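# Slide the red-taped fader to its tape mark

## Task

Move the fader that has red tape next to it until its knob sits level with the mark on the tape, then release it, without shifting any of the other faders.

## Robot and tools

Robot: two arms, left_arm and right_arm, mounted on opposite sides of a table and facing each other. Each has six revolute joints and a parallel gripper. The mount counts as part of its arm. Do not let the arms collide or press on each other.

Scene frame (used in every result): origin at the table centre, +z up, table surface at z = +0.020 m. left_arm's base is on the +y side. The names left and right are labels only and do not match image sides. Gripper frame: fingers extend along its +x axis and close along its y axis. The reported end_effector_position is the point between the finger pads, about 3 to 4 cm behind the tips. The printed hand position can be off, more so at long reach.

Tool execute_actions, argument actions: a list holding one action, one wait, or nothing.
- Empty list: no command, just returns the current state.
- Action: {"rows": [[...]], "steps": N}, N from 1 to 15 (default 15), each step 1/30 s. Each row is used for one step; if there are fewer rows than steps the last row repeats.
- Wait: {"steps": N} with N up to 300 and no rows. It returns once N steps have passed since the previous result, and time you spend composing the reply counts toward them.
- Optional pictures (boolean): pictures are included unless you set it false.
A refused call sends nothing to the robot.

Row layout: exactly 14 numbers in one flat list covering both arms, even when only one moves. First left_arm: waist, shoulder, elbow, wrist pitch, wrist yaw, wrist roll, opening; then right_arm in the same seven-number order. The six joint values are absolute target angles in radians, in the same convention the Joint positions line uses (not offsets). Ranges per arm: waist -3.054 to 3.054, shoulder 0.000 to 3.142, elbow 0.000 to 2.356, wrist pitch -1.571 to 1.571, wrist yaw -1.571 to 1.571, wrist roll -3.142 to 3.142. A target more than 0.010 rad beyond a range end, and farther out than the joint's last reported angle, makes the call refused. True ends may sit up to 0.010 rad off the listed ones; a joint commanded past its real end is clipped there and the result may print "joint sent to its limit" (possibly about an earlier action). Absence of that line does not prove more travel is available.

Opening: absolute value in [-1, 1], +1 fully open. Empty fingers touch near -0.80; values below that do not close further. Closing fully takes at least about 0.5 s.

Motion limits: each step the commanded target is capped at a fixed distance ahead of the measured joint angle (0.211 rad for waist, shoulder and elbow, 0.213 wrist pitch, 0.267 wrist yaw, 0.228 wrist roll), and all joint targets of an arm are scaled back if they would move its gripper more than 70 mm from where it is now. Large moves therefore take several actions. Friction may leave a joint short of its target, especially when reaching far, and tiny changes may not happen; check Joint positions after each move.

Between calls the arms keep heading for the last row sent, since the simulation runs while you think. They stop pursuing it once everything is nearly still, or when any arm gets a HELD step; after that only a new action makes them continue.

Result lines:
- State line per arm: end_effector_position (m), end_effector_quat_wxyz, linear and angular velocities (m/s, rad/s), all in the scene frame.
- Joint positions / Joint velocities: one block per arm, six joints in column order (rad, rad/s), then the finger pad gap (m, m/s; 0.088 m when fully open).
- grip_measured: the measured finger opening on the same scale as the commanded opening. Readings can be off by about 1 mm per gripper, constant within a scene. To keep hold of something, command an opening clearly below grip_measured; a larger gap means a harder squeeze (about 34 N per pad maximum, some grippers weaker). Fast closes can press harder and even spring open.
- "joint command not followed": a clearance check altered or blocked some joint targets; the rest of the row still ran.
- HELD: marks steps where all or part of your row was not sent.
- TORQUE FAULT: a joint hit its load limit; that arm halts for 10 s and drops the rest of the call. Load limits (N m): waist 17.6, shoulder 21.8, elbow 21.7, wrist pitch 5.74, wrist yaw 5.72, wrist roll 5.36, with held weight included.
- MOTOR HOT (from 50 °C) and OVER-TEMPERATURE FAULT (at 95 °C the arm is held until cool; if it stays hot 30 to 60 s the arm and gripper lose power and go limp). Holding loads heats motors, so avoid long squeezes.

Tool zoom_image: {"camera": name, "region": [x0, y0, x1, y1]} in pixels of that camera's latest image, origin at top-left, region at most 504 by 504. Cameras, all 504x504: cam_head_left, cam_head_right, cam_high, cam_low, cam_left_wrist, cam_right_wrist. Use it to check the knob against the tape mark.

Tool finished_scene: {"scene": number of the current scene}. The fader must still be at the mark when you call it. Replying without any tool call ends everything.

Cautions: nothing may leave the table. Loose objects may get an occasional push. Avoid drops, slips, slams, hard impacts and heavy pushing; move the knob gently, only the taped fader, then open the gripper and lift clear without disturbing other faders. Smooth, economical, quick motion is preferred.

Each tool is called after "Emit:" as name([rows], argument=value, ...), one row to a line, values as JSON.

## Session

Emit:
execute_actions(actions=[])

Scene clock: 0.00 s of 4000.00 s.
left_arm: end_effector_position=(+0.2228, +0.3341, +0.2289) grip_measured=+0.829 end_effector_quat_wxyz=(+0.706, -0.375, +0.375, -0.469) end_effector_velocity=(+0.001, +0.002, -0.005) end_effector_angular_velocity=(+0.015, +0.021, +0.011) | right_arm: end_effector_position=(+0.0098, -0.1536, +0.4071) grip_measured=+0.840 end_effector_quat_wxyz=(+0.485, +0.025, -0.017, +0.874) end_effector_velocity=(+0.002, -0.000, -0.001) end_effector_angular_velocity=(+0.002, -0.007, -0.010)
Joint positions: left_arm=[ 1.038  1.089  0.076  0.81   0.489 -1.013  0.08 ] | right_arm=[-0.     0.854  0.655  0.258  0.    -0.006  0.08 ]
Joint velocities: left_arm=[ 0.002 -0.002 -0.002 -0.022 -0.007 -0.007 -0.   ] | right_arm=[-0.002 -0.007 -0.002 -0.007  0.007 -0.007  0.   ]
Motor temperatures (°C, as the motors report them): left_arm=[18 21 19 20 20 22] | right_arm=[20 19 20 20 21 19]
Heat: left arm: hottest wrist roll 22 °C (+0.0 °C/min); right arm: hottest wrist yaw 21 °C (+0.0 °C/min).

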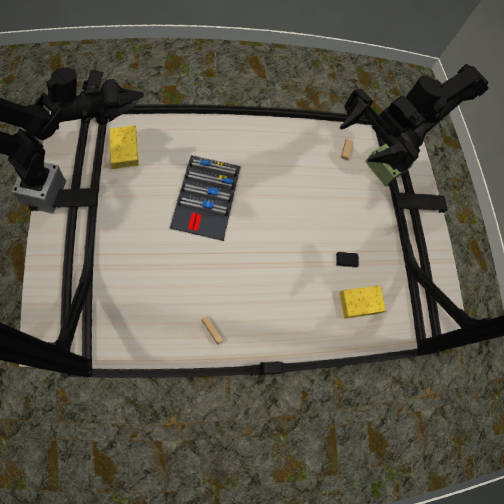

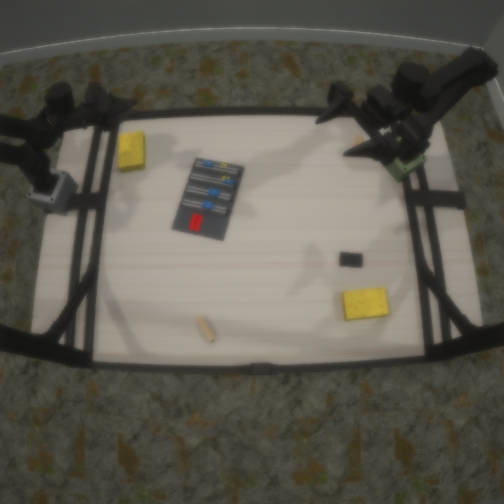

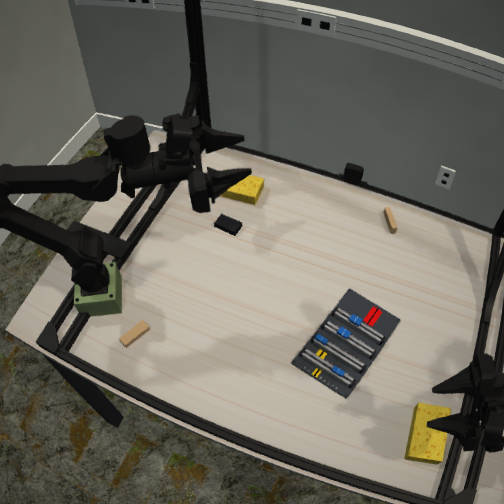

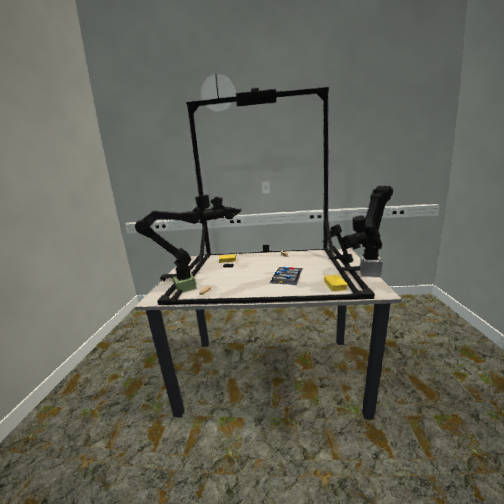

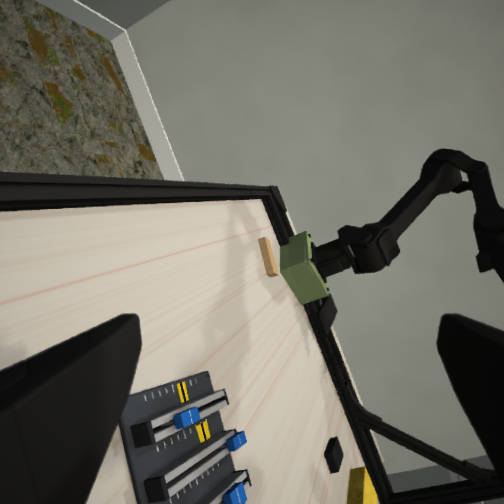

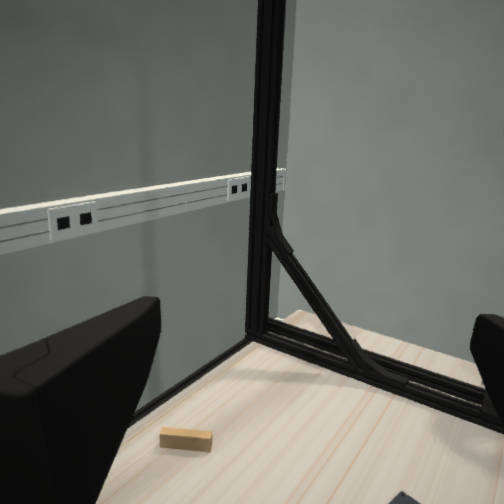

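Emit:
zoom_image(camera="cam_head_left", region=[150,145,260,255])

Emit:
zoom_image(camera="cam_high", region=[280,280,410,410])

Region (150, 145, 260, 255) of cam_head_left's 504x504 image, scaled by 4.582, with more detail than that image has.

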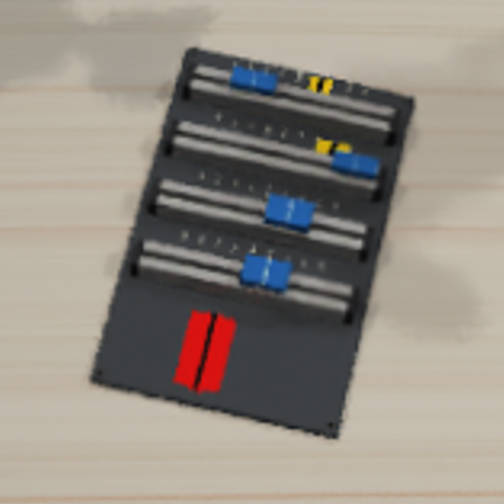

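Region (280, 280, 410, 410) of cam_high's 504x504 image, scaled by 3.877, with more detail than that image has.

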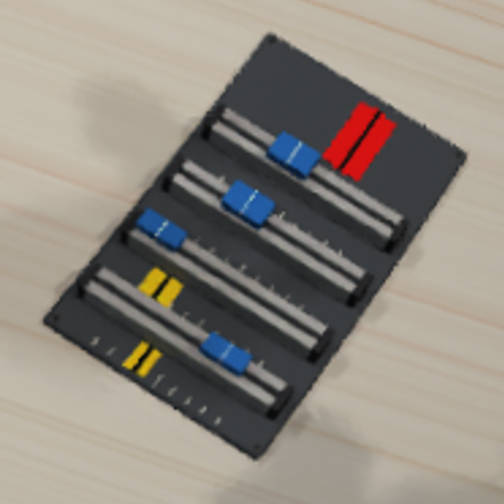

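Emit:
execute_actions([
  {"rows":[[0.3,1.3,0.9,-0.3,0,0,0.8,0,0.854,0.655,0.258,0,0,0.84]]},
], pictures=false)

Emit:
execute_actions([
  {"rows":[[0.3,1.8,1.3,-0.9,0,0,0.8,0,0.854,0.655,0.258,0,0,0.84]]},
], pictures=false)

Emit:
execute_actions([
  {"steps":30},
])

Scene clock: 19.17 s of 4000.00 s.
left_arm: end_effector_position=(+0.1114, +0.1973, +0.2937) grip_measured=+0.800 end_effector_quat_wxyz=(+0.724, +0.092, +0.244, -0.639) end_effector_velocity=(-0.235, -0.099, +0.280) end_effector_angular_velocity=(+0.299, -1.573, -1.451) | right_arm: end_effector_position=(+0.0098, -0.1536, +0.4071) grip_measured=+0.840 end_effector_quat_wxyz=(+0.485, +0.025, -0.015, +0.874) end_effector_velocity=(+0.000, -0.001, -0.001) end_effector_angular_velocity=(+0.001, -0.025, +0.004)
Joint positions: left_arm=[ 0.346  1.292  0.775  0.026  0.017 -0.196  0.078] | right_arm=[-0.     0.854  0.655  0.258  0.    -0.002  0.08 ]
Joint velocities: left_arm=[-0.657  0.032  1.321 -1.473 -0.051  1.78  -0.   ] | right_arm=[-0.002 -0.007  0.002 -0.022 -0.007 -0.022 -0.   ]
Motor temperatures (°C, as the motors report them): left_arm=[18 21 20 23 20 22] | right_arm=[20 19 23 23 21 19]
Heat: left arm: hottest wrist pitch 23 °C (+3.1 °C/min); right arm: hottest elbow 23 °C (+6.3 °C/min).
Steps of this call (steps 1 to 90: nothing new was sent; then 15.67 s passed at rest; steps 91 to 105: all 15 steps of this action). Readings (joint positions):
91: left_arm=[1.017 1.106 0.094 0.784 0.448 -0.982] | right_arm=[-0.000 0.854 0.655 0.258 0.000 -0.006]
92: left_arm=[0.959 1.152 0.142 0.715 0.372 -0.918] | right_arm=[-0.000 0.854 0.655 0.258 0.000 -0.005]
94: left_arm=[0.850 1.239 0.250 0.600 0.233 -0.802] | right_arm=[-0.000 0.854 0.655 0.258 0.000 -0.004]
98: left_arm=[0.639 1.285 0.450 0.380 0.063 -0.572] | right_arm=[-0.000 0.854 0.655 0.258 0.000 -0.003]
105: the state above

Scene clock: 19.67 s of 4000.00 s.
left_arm: end_effector_position=(+0.0961, +0.2028, +0.1895) grip_measured=+0.800 end_effector_quat_wxyz=(+0.574, +0.417, +0.444, -0.547) end_effector_velocity=(-0.016, +0.255, -0.078) end_effector_angular_velocity=(+1.257, +0.048, -0.032) | right_arm: end_effector_position=(+0.0098, -0.1536, +0.4071) grip_measured=+0.840 end_effector_quat_wxyz=(+0.485, +0.025, -0.015, +0.874) end_effector_velocity=(-0.002, -0.001, -0.001) end_effector_angular_velocity=(-0.009, +0.001, +0.020)
Joint positions: left_arm=[ 0.302  1.788  1.271 -0.792  0.006 -0.007  0.078] | right_arm=[-0.     0.854  0.655  0.258  0.    -0.002  0.08 ]
Joint velocities: left_arm=[-0.012  0.042  0.022 -1.238 -0.007  0.022  0.   ] | right_arm=[-0.002  0.002  0.002 -0.007 -0.022  0.007 -0.   ]
Motor temperatures (°C, as the motors report them): left_arm=[18 21 21 23 20 22] | right_arm=[20 19 23 23 21 19]
Heat: left arm: hottest wrist pitch 23 °C (+3.1 °C/min); right arm: hottest elbow 23 °C (+6.1 °C/min).
Steps of this call (steps 1 to 15: all 15 steps of this action). Readings (joint positions):
1: left_arm=[0.328 1.311 0.824 -0.029 0.015 -0.142] | right_arm=[-0.000 0.854 0.655 0.258 0.000 -0.002]
2: left_arm=[0.317 1.346 0.883 -0.078 0.013 -0.101] | right_arm=[-0.000 0.854 0.655 0.258 0.000 -0.002]
4: left_arm=[0.309 1.444 1.001 -0.185 0.009 -0.053] | right_arm=[-0.000 0.854 0.655 0.258 0.000 -0.002]
8: left_arm=[0.304 1.655 1.196 -0.407 0.006 -0.018] | right_arm=[-0.000 0.854 0.655 0.258 0.000 -0.002]
15: the state above

Scene clock: 20.67 s of 4000.00 s.
left_arm: end_effector_position=(+0.0952, +0.2211, +0.1887) grip_measured=+0.800 end_effector_quat_wxyz=(+0.553, +0.442, +0.470, -0.528) end_effector_velocity=(+0.004, +0.003, -0.002) end_effector_angular_velocity=(+0.013, -0.022, -0.001) | right_arm: end_effector_position=(+0.0098, -0.1536, +0.4071) grip_measured=+0.840 end_effector_quat_wxyz=(+0.485, +0.025, -0.015, +0.874) end_effector_velocity=(-0.002, -0.002, -0.002) end_effector_angular_velocity=(+0.006, -0.024, +0.018)
Joint positions: left_arm=[ 0.302  1.79   1.287 -0.898  0.006 -0.006  0.078] | right_arm=[-0.     0.854  0.655  0.258  0.    -0.002  0.08 ]
Joint velocities: left_arm=[ 0.002  0.002 -0.002 -0.007 -0.022  0.007 -0.   ] | right_arm=[-0.002 -0.002 -0.002 -0.007 -0.022 -0.022 -0.   ]
Motor temperatures (°C, as the motors report them): left_arm=[18 21 21 23 20 22] | right_arm=[20 19 23 23 21 19]
Heat: left arm: hottest wrist pitch 23 °C (+2.9 °C/min); right arm: hottest elbow 23 °C (+5.8 °C/min).
Steps of this call (steps 1 to 30: the robot went on to your last target). Readings (joint positions):
1: left_arm=[0.302 1.790 1.272 -0.826 0.006 -0.007] | right_arm=[-0.000 0.854 0.655 0.258 0.000 -0.002]
2: left_arm=[0.302 1.790 1.274 -0.847 0.006 -0.006] | right_arm=[-0.000 0.854 0.655 0.258 0.000 -0.002]
4: left_arm=[0.302 1.790 1.280 -0.871 0.006 -0.006] | right_arm=[-0.000 0.854 0.655 0.258 0.000 -0.002]
8: left_arm=[0.302 1.790 1.286 -0.891 0.006 -0.006] | right_arm=[-0.000 0.854 0.655 0.258 0.000 -0.002]
30: the state above
All arms were judged still, so your last target was given up. Only a new action makes them travel on or press farther. Fingers that are still opening or closing keep moving.

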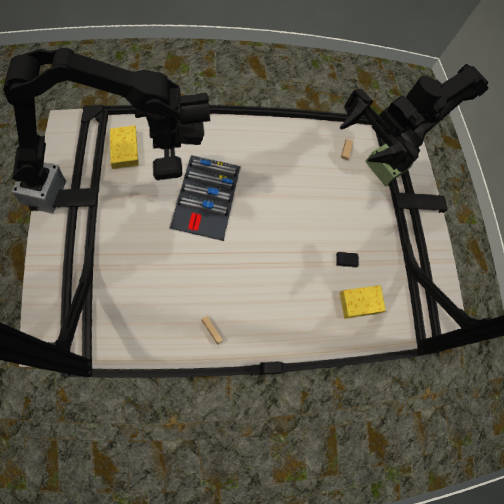

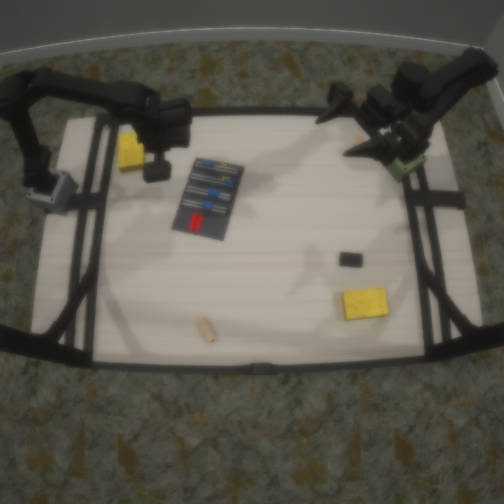

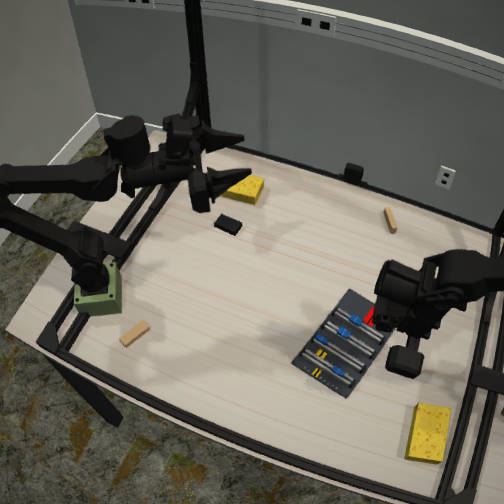

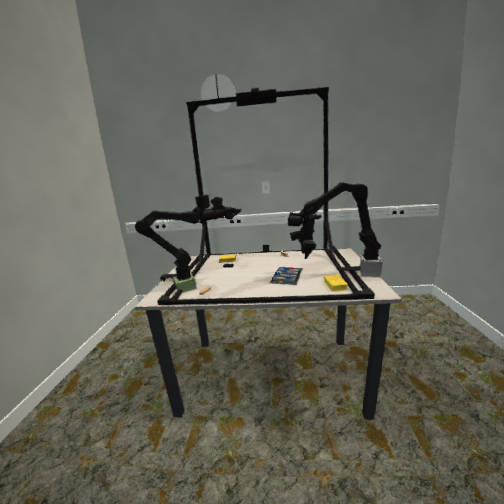

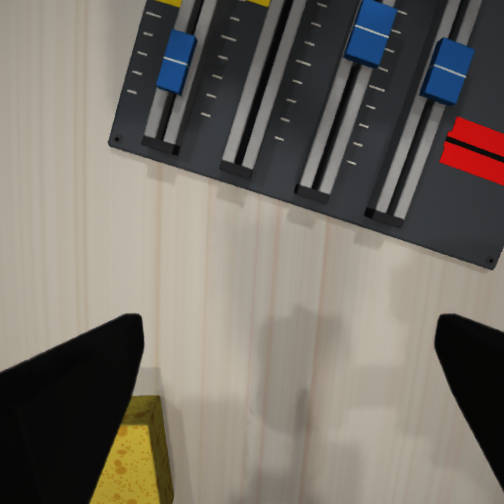

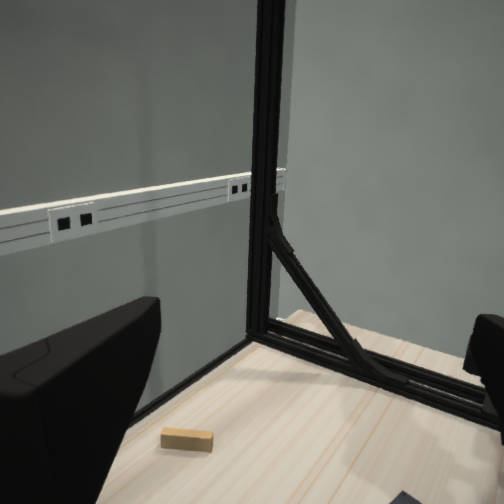

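Emit:
execute_actions([
  {"rows":[[0.12,2.338,1.9,-1.123,0,1.69,1,0,0.854,0.655,0.258,0,0,0.84]]},
], pictures=false)

Emit:
execute_actions([
  {"steps":30},
])

Scene clock: 36.23 s of 4000.00 s.
left_arm: end_effector_position=(+0.0195, +0.1372, +0.1327) grip_measured=+0.991 end_effector_quat_wxyz=(+0.202, +0.678, +0.205, -0.676) end_effector_velocity=(-0.004, -0.048, +0.025) end_effector_angular_velocity=(-0.131, +0.019, -1.763) | right_arm: end_effector_position=(+0.0098, -0.1536, +0.4071) grip_measured=+0.840 end_effector_quat_wxyz=(+0.485, +0.025, -0.015, +0.874) end_effector_velocity=(+0.001, +0.001, +0.002) end_effector_angular_velocity=(+0.018, -0.015, -0.001)
Joint positions: left_arm=[ 0.12   2.32   1.864 -1.12  -0.001  0.853  0.088] | right_arm=[-0.     0.854  0.655  0.258  0.    -0.002  0.08 ]
Joint velocities: left_arm=[ 0.002  0.056  0.198 -0.007 -0.007  1.766  0.001] | right_arm=[-0.007  0.002  0.002  0.007 -0.007 -0.022 -0.   ]
Motor temperatures (°C, as the motors report them): left_arm=[18 23 22 22 20 22] | right_arm=[20 19 24 25 21 19]
Heat: left arm: hottest shoulder 23 °C (+1.7 °C/min); right arm: hottest wrist pitch 25 °C (+6.6 °C/min).
Steps of this call (steps 1 to 90: nothing new was sent; then 12.07 s passed at rest; steps 91 to 105: all 15 steps of this action). Readings (joint positions):
91: left_arm=[0.296 1.809 1.309 -0.933 -0.002 0.024] | right_arm=[-0.000 0.854 0.655 0.258 0.000 -0.002]
92: left_arm=[0.266 1.851 1.365 -1.006 -0.010 0.089] | right_arm=[-0.000 0.854 0.655 0.258 0.000 -0.002]
94: left_arm=[0.188 1.950 1.477 -1.050 -0.005 0.208] | right_arm=[-0.000 0.854 0.655 0.258 0.000 -0.002]
98: left_arm=[0.115 2.156 1.686 -1.105 -0.001 0.443] | right_arm=[-0.000 0.854 0.655 0.258 0.000 -0.002]
105: the state above

Scene clock: 37.23 s of 4000.00 s.
left_arm: end_effector_position=(+0.0188, +0.1315, +0.1377) grip_measured=+0.992 end_effector_quat_wxyz=(-0.082, +0.702, -0.092, -0.701) end_effector_velocity=(+0.001, +0.004, +0.002) end_effector_angular_velocity=(+0.016, -0.009, +0.005) | right_arm: end_effector_position=(+0.0098, -0.1536, +0.4071) grip_measured=+0.840 end_effector_quat_wxyz=(+0.485, +0.025, -0.015, +0.874) end_effector_velocity=(+0.002, +0.001, -0.002) end_effector_angular_velocity=(-0.010, +0.003, -0.009)
Joint positions: left_arm=[ 0.12   2.322  1.887 -1.121 -0.001  1.684  0.088] | right_arm=[-0.     0.854  0.655  0.258  0.    -0.002  0.08 ]
Joint velocities: left_arm=[-0.002 -0.002  0.002 -0.022 -0.007 -0.007 -0.   ] | right_arm=[-0.002 -0.002 -0.002 -0.007  0.007  0.007 -0.   ]
Motor temperatures (°C, as the motors report them): left_arm=[18 23 22 22 20 22] | right_arm=[20 19 24 25 21 19]
Heat: left arm: hottest shoulder 23 °C (+1.6 °C/min); right arm: hottest wrist pitch 25 °C (+6.4 °C/min).
Steps of this call (steps 1 to 30: the robot went on to your last target). Readings (joint positions):
1: left_arm=[0.120 2.321 1.871 -1.120 -0.001 0.911] | right_arm=[-0.000 0.854 0.655 0.258 0.000 -0.002]
2: left_arm=[0.120 2.321 1.876 -1.120 -0.001 0.970] | right_arm=[-0.000 0.854 0.655 0.258 0.000 -0.002]
4: left_arm=[0.120 2.321 1.884 -1.120 -0.001 1.087] | right_arm=[-0.000 0.854 0.655 0.258 0.000 -0.002]
8: left_arm=[0.120 2.322 1.887 -1.121 -0.001 1.320] | right_arm=[-0.000 0.854 0.655 0.258 0.000 -0.002]
30: the state above

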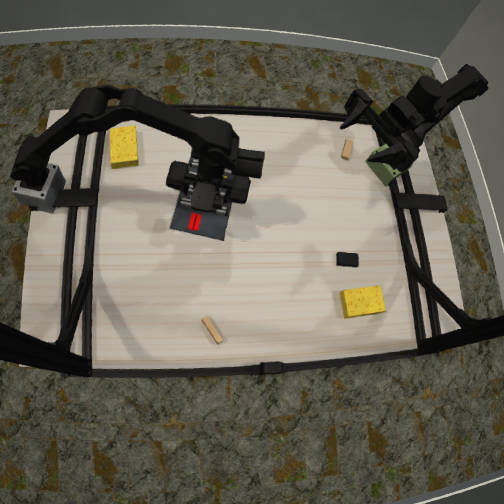

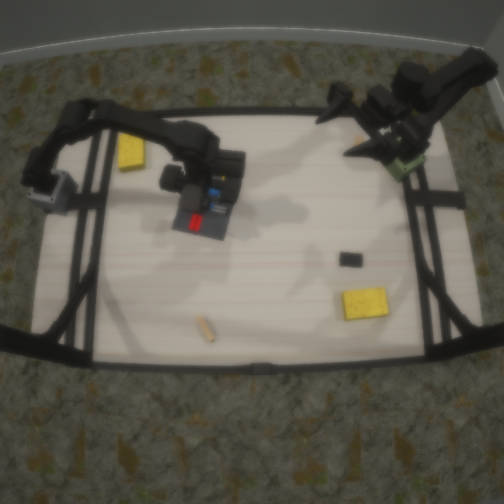

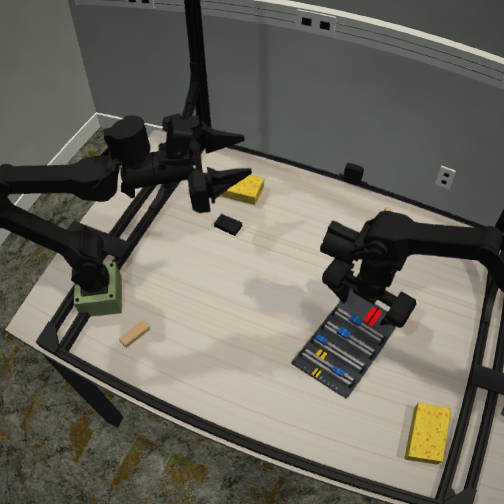

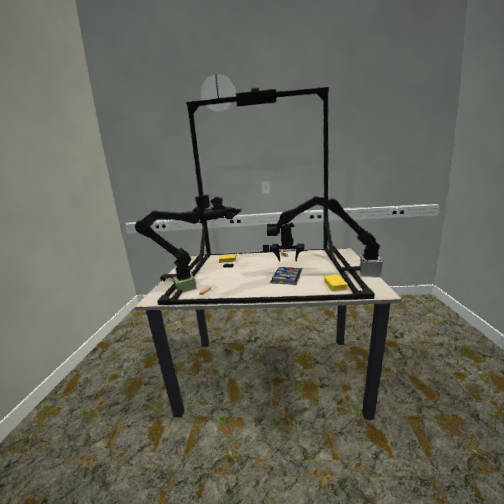

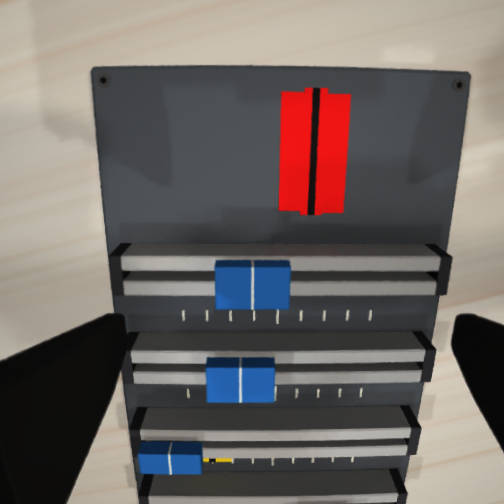

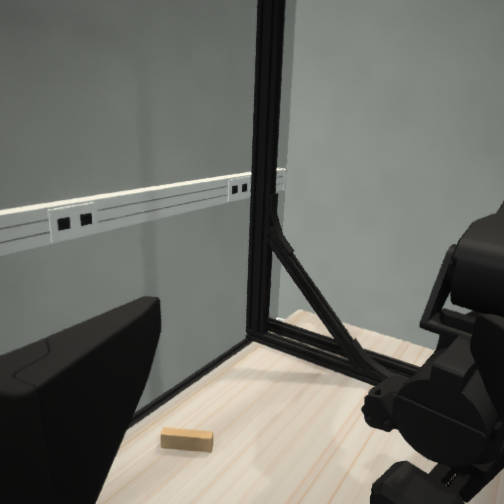

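Emit:
execute_actions([
  {"rows":[[0.16,2.338,1.735,-0.98,0,1.73,1,0,0.854,0.655,0.258,0,0,0.84]]},
])

Scene clock: 46.87 s of 4000.00 s.
left_arm: end_effector_position=(+0.0388, +0.1413, +0.0967) grip_measured=+0.992 end_effector_quat_wxyz=(-0.088, +0.702, -0.085, -0.702) end_effector_velocity=(+0.001, +0.010, -0.003) end_effector_angular_velocity=(+0.034, -0.025, -0.000) | right_arm: end_effector_position=(+0.0098, -0.1536, +0.4071) grip_measured=+0.840 end_effector_quat_wxyz=(+0.485, +0.025, -0.015, +0.874) end_effector_velocity=(-0.002, -0.002, -0.002) end_effector_angular_velocity=(-0.009, +0.001, +0.020)
Joint positions: left_arm=[ 0.162  2.337  1.744 -0.983 -0.001  1.724  0.088] | right_arm=[-0.     0.854  0.655  0.258  0.    -0.002  0.08 ]
Joint velocities: left_arm=[-0.007 -0.002 -0.017 -0.022 -0.022 -0.007 -0.   ] | right_arm=[-0.002 -0.002 -0.002 -0.007 -0.022  0.007 -0.   ]
Motor temperatures (°C, as the motors report them): left_arm=[18 25 23 22 20 22] | right_arm=[20 19 25 26 21 19]
Heat: left arm: hottest shoulder 25 °C (+3.8 °C/min); right arm: hottest wrist pitch 26 °C (+6.4 °C/min).
Steps of this call (steps 1 to 15: the robot went on to your last target; steps 16 to 90: nothing new was sent; then 6.13 s passed at rest; steps 91 to 105: all 15 steps of this action). Readings (joint positions):
91: left_arm=[0.121 2.322 1.871 -1.100 -0.001 1.691] | right_arm=[-0.000 0.854 0.655 0.258 0.000 -0.002]
92: left_arm=[0.126 2.321 1.842 -1.057 -0.001 1.702] | right_arm=[-0.000 0.854 0.655 0.258 0.000 -0.002]
94: left_arm=[0.141 2.322 1.799 -1.019 -0.001 1.713] | right_arm=[-0.000 0.854 0.655 0.258 0.000 -0.002]
98: left_arm=[0.162 2.336 1.748 -0.994 -0.001 1.722] | right_arm=[-0.000 0.854 0.655 0.258 0.000 -0.002]
105: the state above

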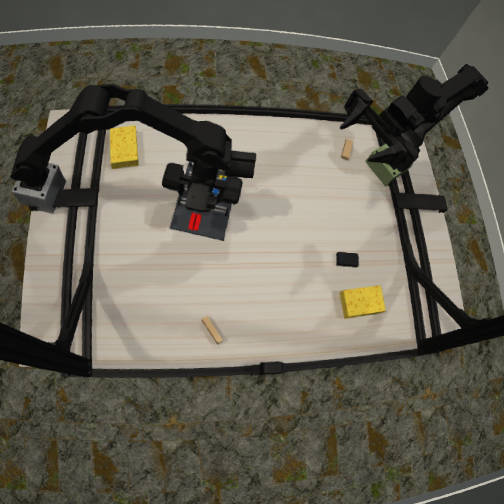

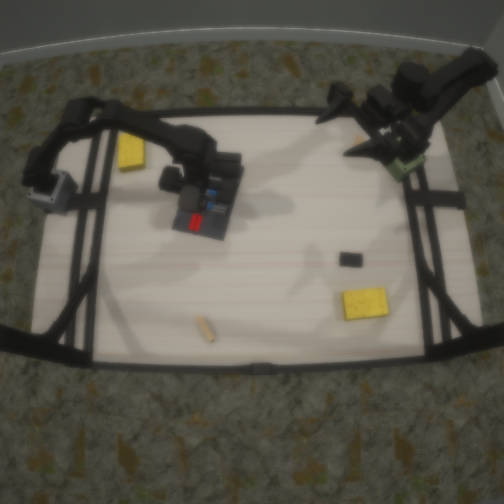

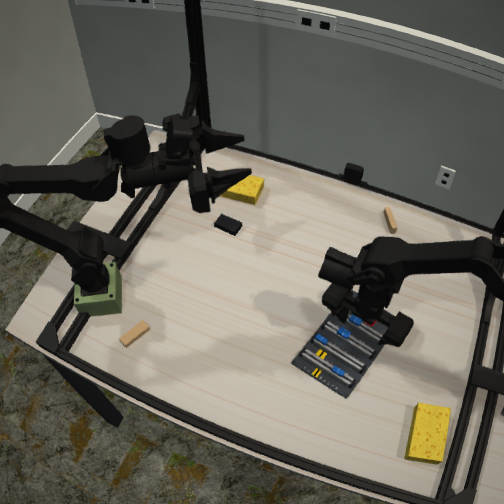

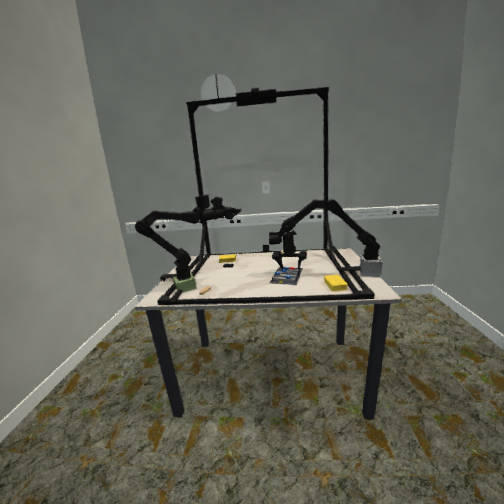

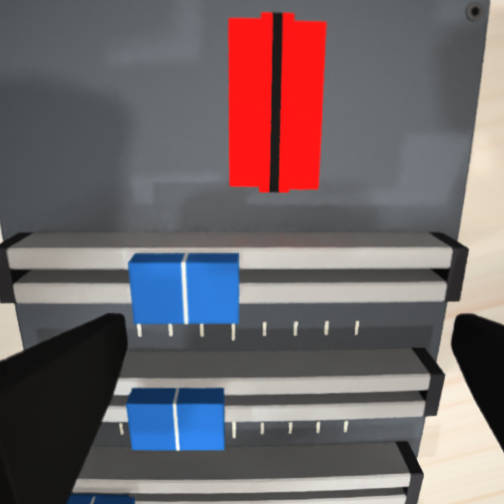

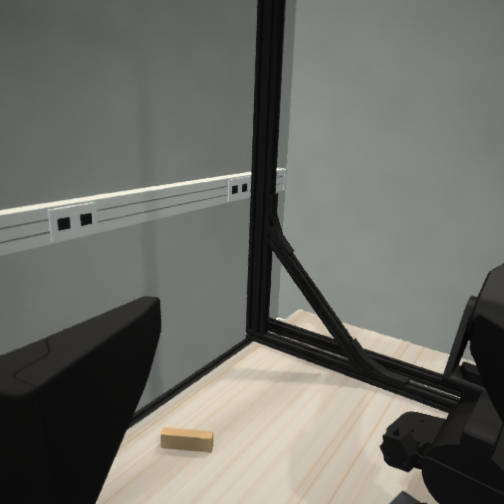

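Emit:
execute_actions([
  {"rows":[[0.162,2.345,1.8,-1.0,0,1.72,1,0,0.854,0.655,0.258,0,0,0.84],[0.162,2.355,1.8,-1.0,0,1.72,1,0,0.854,0.655,0.258,0,0,0.84],[0.158,2.365,1.8,-1.0,0,1.72,1,0,0.854,0.655,0.258,0,0,0.84],[0.152,2.37,1.8,-1.0,0,1.72,1,0,0.854,0.655,0.258,0,0,0.84],[0.143,2.37,1.8,-1.0,0,1.71,1,0,0.854,0.655,0.258,0,0,0.84]]},
])

Scene clock: 55.17 s of 4000.00 s.
left_arm: end_effector_position=(+0.0297, +0.1346, +0.0999) grip_measured=+0.992 end_effector_quat_wxyz=(-0.088, +0.702, -0.093, -0.701) end_effector_velocity=(-0.001, +0.008, -0.005) end_effector_angular_velocity=(+0.037, +0.003, +0.005) | right_arm: end_effector_position=(+0.0098, -0.1536, +0.4071) grip_measured=+0.840 end_effector_quat_wxyz=(+0.485, +0.025, -0.015, +0.874) end_effector_velocity=(+0.001, -0.001, -0.001) end_effector_angular_velocity=(+0.010, -0.020, +0.004)
Joint positions: left_arm=[ 0.143  2.353  1.787 -0.998 -0.001  1.716  0.088] | right_arm=[-0.     0.854  0.655  0.258  0.    -0.002  0.08 ]
Joint velocities: left_arm=[-0.002  0.007 -0.007 -0.022  0.007 -0.007 -0.   ] | right_arm=[-0.002 -0.007 -0.002 -0.007 -0.007 -0.022 -0.   ]
Motor temperatures (°C, as the motors report them): left_arm=[18 27 22 22 20 22] | right_arm=[20 19 26 26 21 19]
Heat: left arm: hottest shoulder 27 °C (+5.4 °C/min); right arm: hottest elbow 26 °C (+5.4 °C/min).
Steps of this call (steps 1 to 15: the robot went on to your last target; steps 16 to 90: nothing new was sent; then 4.80 s passed at rest; steps 91 to 105: all 15 steps of this action). Readings (joint positions):
91: left_arm=[0.162 2.337 1.747 -0.984 -0.001 1.724] | right_arm=[-0.000 0.854 0.655 0.258 0.000 -0.002]
92: left_arm=[0.162 2.338 1.755 -0.989 -0.001 1.724] | right_arm=[-0.000 0.854 0.655 0.258 0.000 -0.002]
94: left_arm=[0.162 2.341 1.770 -0.992 -0.001 1.724] | right_arm=[-0.000 0.854 0.655 0.258 0.000 -0.002]
98: left_arm=[0.151 2.344 1.785 -0.996 -0.001 1.719] | right_arm=[-0.000 0.854 0.655 0.258 0.000 -0.002]
105: the state above

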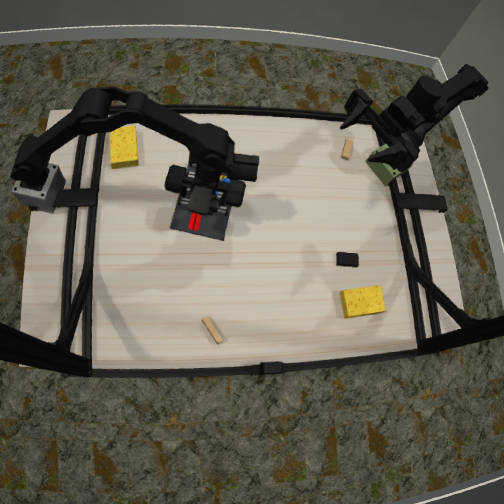

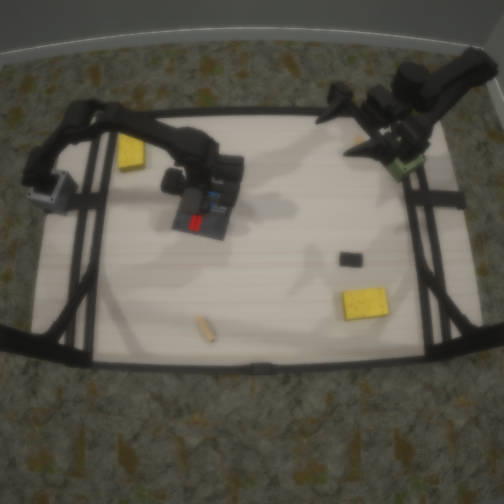

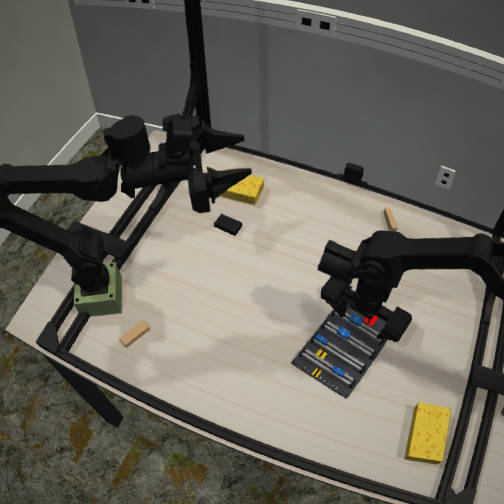

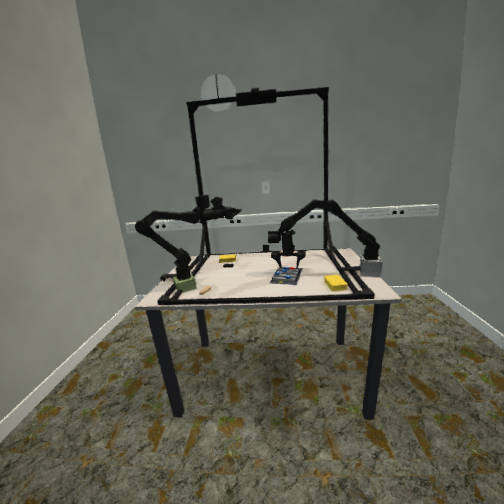

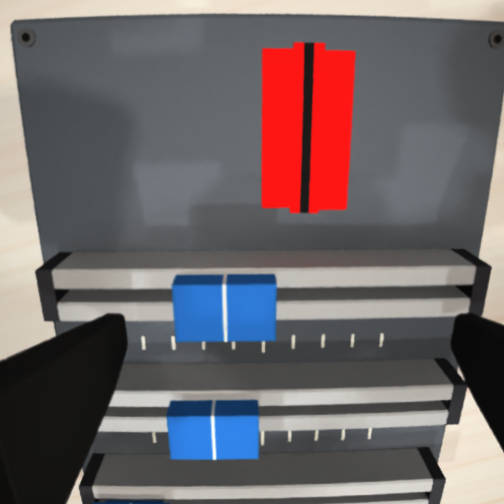

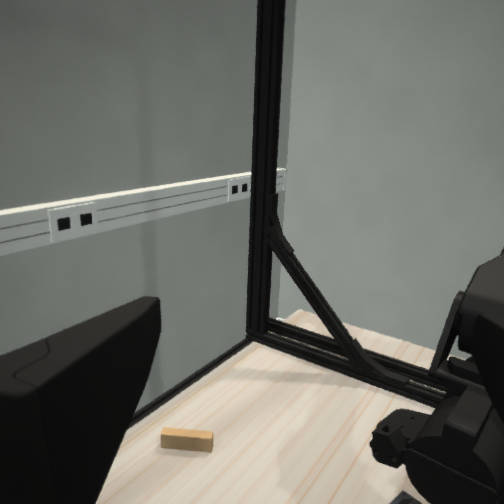

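Emit:
execute_actions([
  {"rows":[[0.145,2.355,1.722,-0.94,0,1.716,0.95,0,0.854,0.655,0.258,0,0,0.84]]},
])

Scene clock: 58.73 s of 4000.00 s.
left_arm: end_effector_position=(+0.0298, +0.1360, +0.0893) grip_measured=+0.949 end_effector_quat_wxyz=(-0.084, +0.702, -0.096, -0.701) end_effector_velocity=(+0.005, +0.002, +0.000) end_effector_angular_velocity=(+0.003, -0.037, +0.006) | right_arm: end_effector_position=(+0.0098, -0.1536, +0.4071) grip_measured=+0.840 end_effector_quat_wxyz=(+0.485, +0.025, -0.015, +0.874) end_effector_velocity=(+0.002, +0.000, +0.001) end_effector_angular_velocity=(+0.010, -0.002, -0.010)
Joint positions: left_arm=[ 0.143  2.354  1.744 -0.944 -0.001  1.716  0.086] | right_arm=[-0.     0.854  0.655  0.258  0.    -0.002  0.08 ]
Joint velocities: left_arm=[-0.002 -0.002 -0.002 -0.007 -0.037 -0.007 -0.   ] | right_arm=[-0.002 -0.002 -0.002  0.007  0.007 -0.007 -0.   ]
Motor temperatures (°C, as the motors report them): left_arm=[18 28 23 22 20 22] | right_arm=[20 19 26 26 21 19]
Heat: left arm: hottest shoulder 28 °C (+6.1 °C/min); right arm: hottest elbow 26 °C (+5.1 °C/min).
Steps of this call (steps 1 to 15: the robot went on to your last target; steps 16 to 90: nothing new was sent; then 0.07 s passed at rest; steps 91 to 105: all 15 steps of this action). Readings (joint positions):
91: left_arm=[0.143 2.354 1.783 -0.992 -0.001 1.715] | right_arm=[-0.000 0.854 0.655 0.258 0.000 -0.002]
92: left_arm=[0.143 2.354 1.773 -0.975 -0.001 1.715] | right_arm=[-0.000 0.854 0.655 0.258 0.000 -0.002]
94: left_arm=[0.143 2.354 1.756 -0.957 -0.001 1.715] | right_arm=[-0.000 0.854 0.655 0.258 0.000 -0.002]
98: left_arm=[0.143 2.354 1.746 -0.946 -0.001 1.715] | right_arm=[-0.000 0.854 0.655 0.258 0.000 -0.002]
105: the state above

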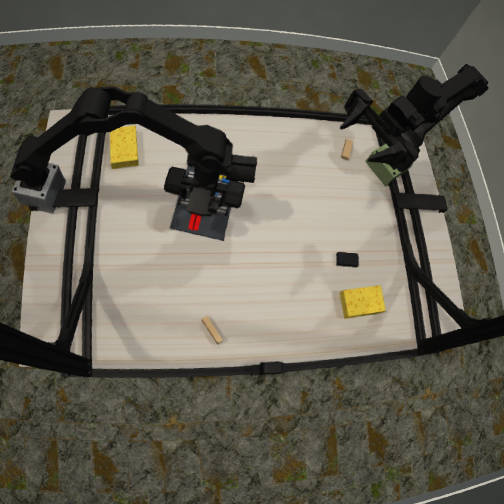

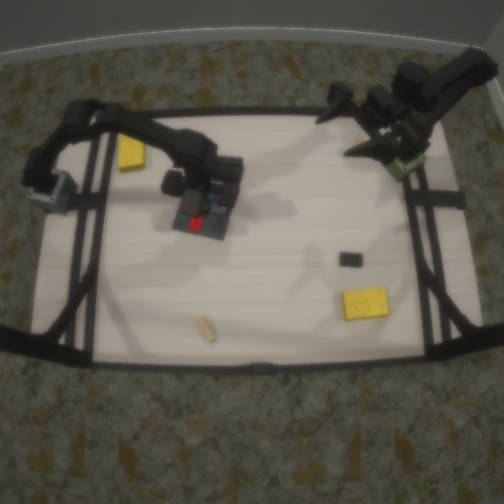

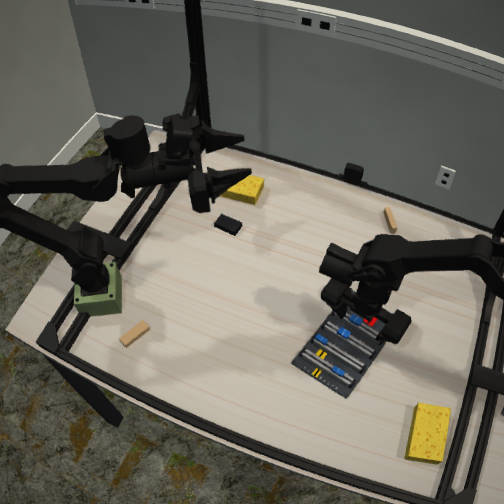

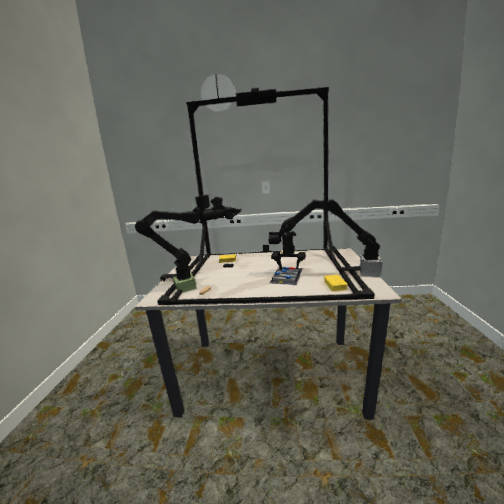

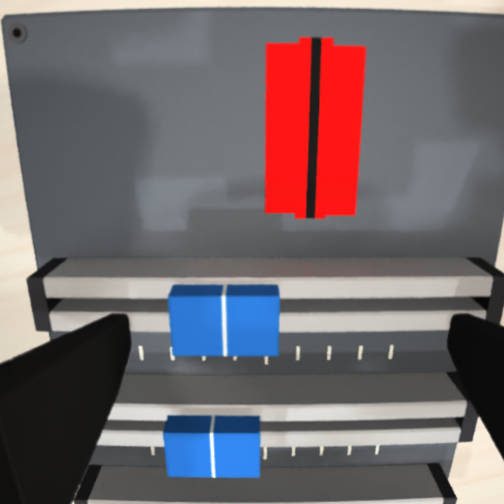

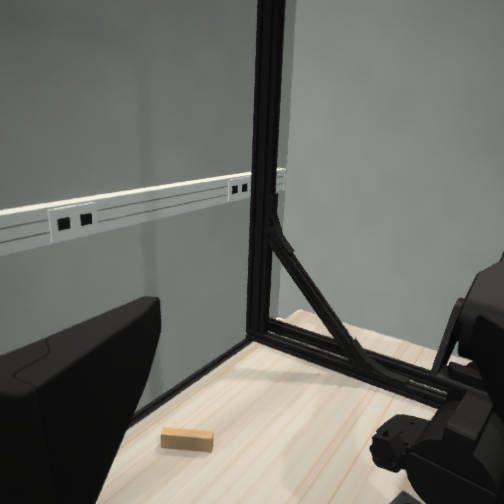

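Emit:
execute_actions([
  {"rows":[[0.143,2.355,1.69,-0.925,0,1.716,0.95,0,0.854,0.655,0.258,0,0,0.84]],"steps":12},
], pictures=false)

Emit:
execute_actions([
  {"rows":[[0.143,2.355,1.69,-0.925,0,1.716,0.7,0,0.854,0.655,0.258,0,0,0.84],[0.143,2.355,1.69,-0.925,0,1.716,0.5,0,0.854,0.655,0.258,0,0,0.84],[0.143,2.355,1.69,-0.925,0,1.716,0.3,0,0.854,0.655,0.258,0,0,0.84],[0.143,2.355,1.69,-0.925,0,1.716,0.1,0,0.854,0.655,0.258,0,0,0.84]]},
])

Scene clock: 65.43 s of 4000.00 s.
left_arm: end_effector_position=(+0.0299, +0.1373, +0.0873) grip_measured=+0.950 end_effector_quat_wxyz=(-0.082, +0.702, -0.099, -0.701) end_effector_velocity=(+0.004, -0.002, +0.000) end_effector_angular_velocity=(-0.010, -0.021, -0.004) | right_arm: end_effector_position=(+0.0098, -0.1536, +0.4071) grip_measured=+0.840 end_effector_quat_wxyz=(+0.485, +0.025, -0.015, +0.874) end_effector_velocity=(+0.001, -0.000, +0.001) end_effector_angular_velocity=(+0.010, -0.002, -0.005)
Joint positions: left_arm=[ 0.143  2.346  1.72  -0.921 -0.001  1.716  0.086] | right_arm=[-0.     0.854  0.655  0.258  0.    -0.002  0.08 ]
Joint velocities: left_arm=[ 0.002 -0.002 -0.002  0.007 -0.022  0.007 -0.   ] | right_arm=[ 0.002 -0.002 -0.002  0.007  0.007 -0.007 -0.   ]
Motor temperatures (°C, as the motors report them): left_arm=[18 29 22 22 20 22] | right_arm=[20 19 26 27 21 19]
Heat: left arm: hottest shoulder 29 °C (+7.1 °C/min); right arm: hottest wrist pitch 27 °C (+6.1 °C/min).
Steps of this call (steps 1 to 15: the robot went on to your last target; steps 16 to 90: nothing new was sent; then 3.30 s passed at rest; steps 91 to 102: all 12 steps of this action). Readings (joint positions):
91: left_arm=[0.143 2.353 1.739 -0.940 -0.001 1.716] | right_arm=[-0.000 0.854 0.655 0.258 0.000 -0.002]
92: left_arm=[0.143 2.351 1.732 -0.933 -0.001 1.716] | right_arm=[-0.000 0.854 0.655 0.258 0.000 -0.002]
94: left_arm=[0.143 2.348 1.726 -0.927 -0.001 1.716] | right_arm=[-0.000 0.854 0.655 0.258 0.000 -0.002]
98: left_arm=[0.143 2.346 1.721 -0.922 -0.001 1.716] | right_arm=[-0.000 0.854 0.655 0.258 0.000 -0.002]
102: the state above

Scene clock: 65.93 s of 4000.00 s.
left_arm: end_effector_position=(+0.0295, +0.1371, +0.0873) grip_measured=+0.114 end_effector_quat_wxyz=(-0.081, +0.701, -0.099, -0.701) end_effector_velocity=(-0.004, +0.003, +0.000) end_effector_angular_velocity=(+0.006, -0.008, -0.005) | right_arm: end_effector_position=(+0.0098, -0.1536, +0.4071) grip_measured=+0.840 end_effector_quat_wxyz=(+0.485, +0.025, -0.015, +0.874) end_effector_velocity=(-0.001, -0.003, -0.001) end_effector_angular_velocity=(+0.010, -0.021, +0.018)
Joint positions: left_arm=[ 0.143  2.345  1.719 -0.919  0.001  1.716  0.045] | right_arm=[-0.     0.854  0.655  0.258  0.    -0.002  0.08 ]
Joint velocities: left_arm=[-0.012 -0.002 -0.002 -0.007 -0.007 -0.007 -0.005] | right_arm=[-0.002 -0.007 -0.002 -0.007 -0.022 -0.022  0.   ]
Motor temperatures (°C, as the motors report them): left_arm=[18 29 22 22 20 22] | right_arm=[20 19 26 27 21 19]
Heat: left arm: hottest shoulder 29 °C (+7.0 °C/min); right arm: hottest wrist pitch 27 °C (+6.0 °C/min).
Steps of this call (steps 1 to 15: all 15 steps of this action). Readings (joint positions):
1: left_arm=[0.143 2.346 1.720 -0.920 -0.001 1.716] | right_arm=[-0.000 0.854 0.655 0.258 0.000 -0.002]
2: left_arm=[0.143 2.346 1.720 -0.919 -0.001 1.716] | right_arm=[-0.000 0.854 0.655 0.258 0.000 -0.002]
4: left_arm=[0.143 2.346 1.720 -0.919 -0.000 1.716] | right_arm=[-0.000 0.854 0.655 0.258 0.000 -0.002]
8: left_arm=[0.143 2.345 1.719 -0.919 0.001 1.716] | right_arm=[-0.000 0.854 0.655 0.258 0.000 -0.002]
15: the state above

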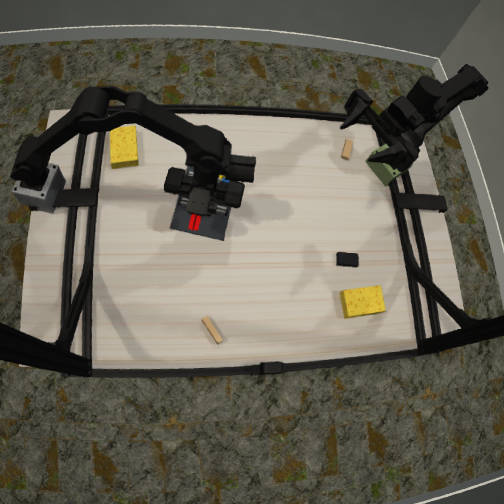

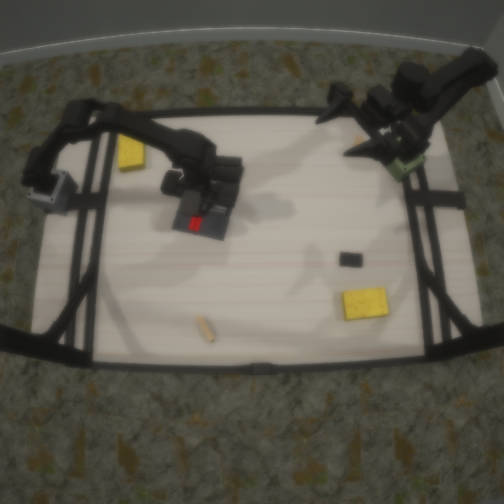

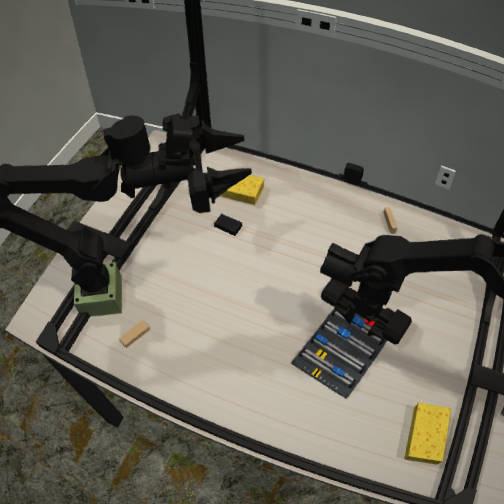

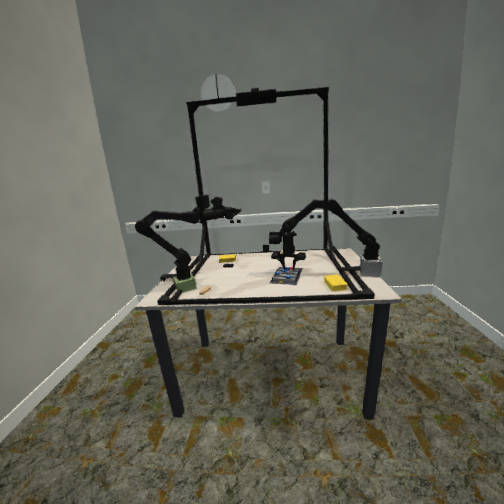

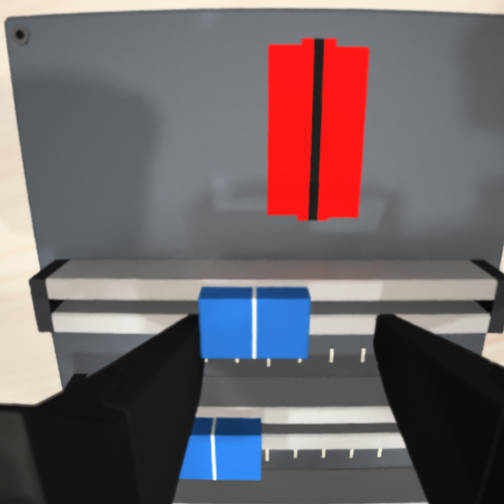

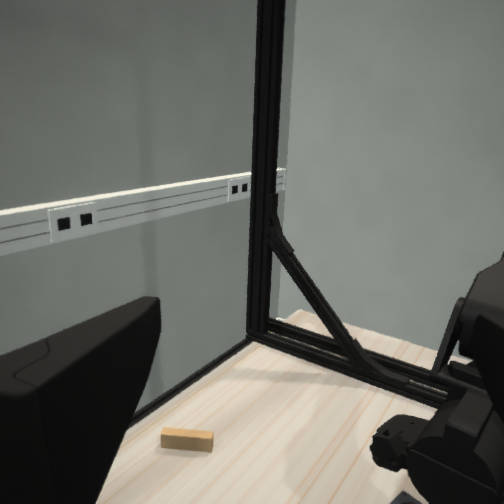

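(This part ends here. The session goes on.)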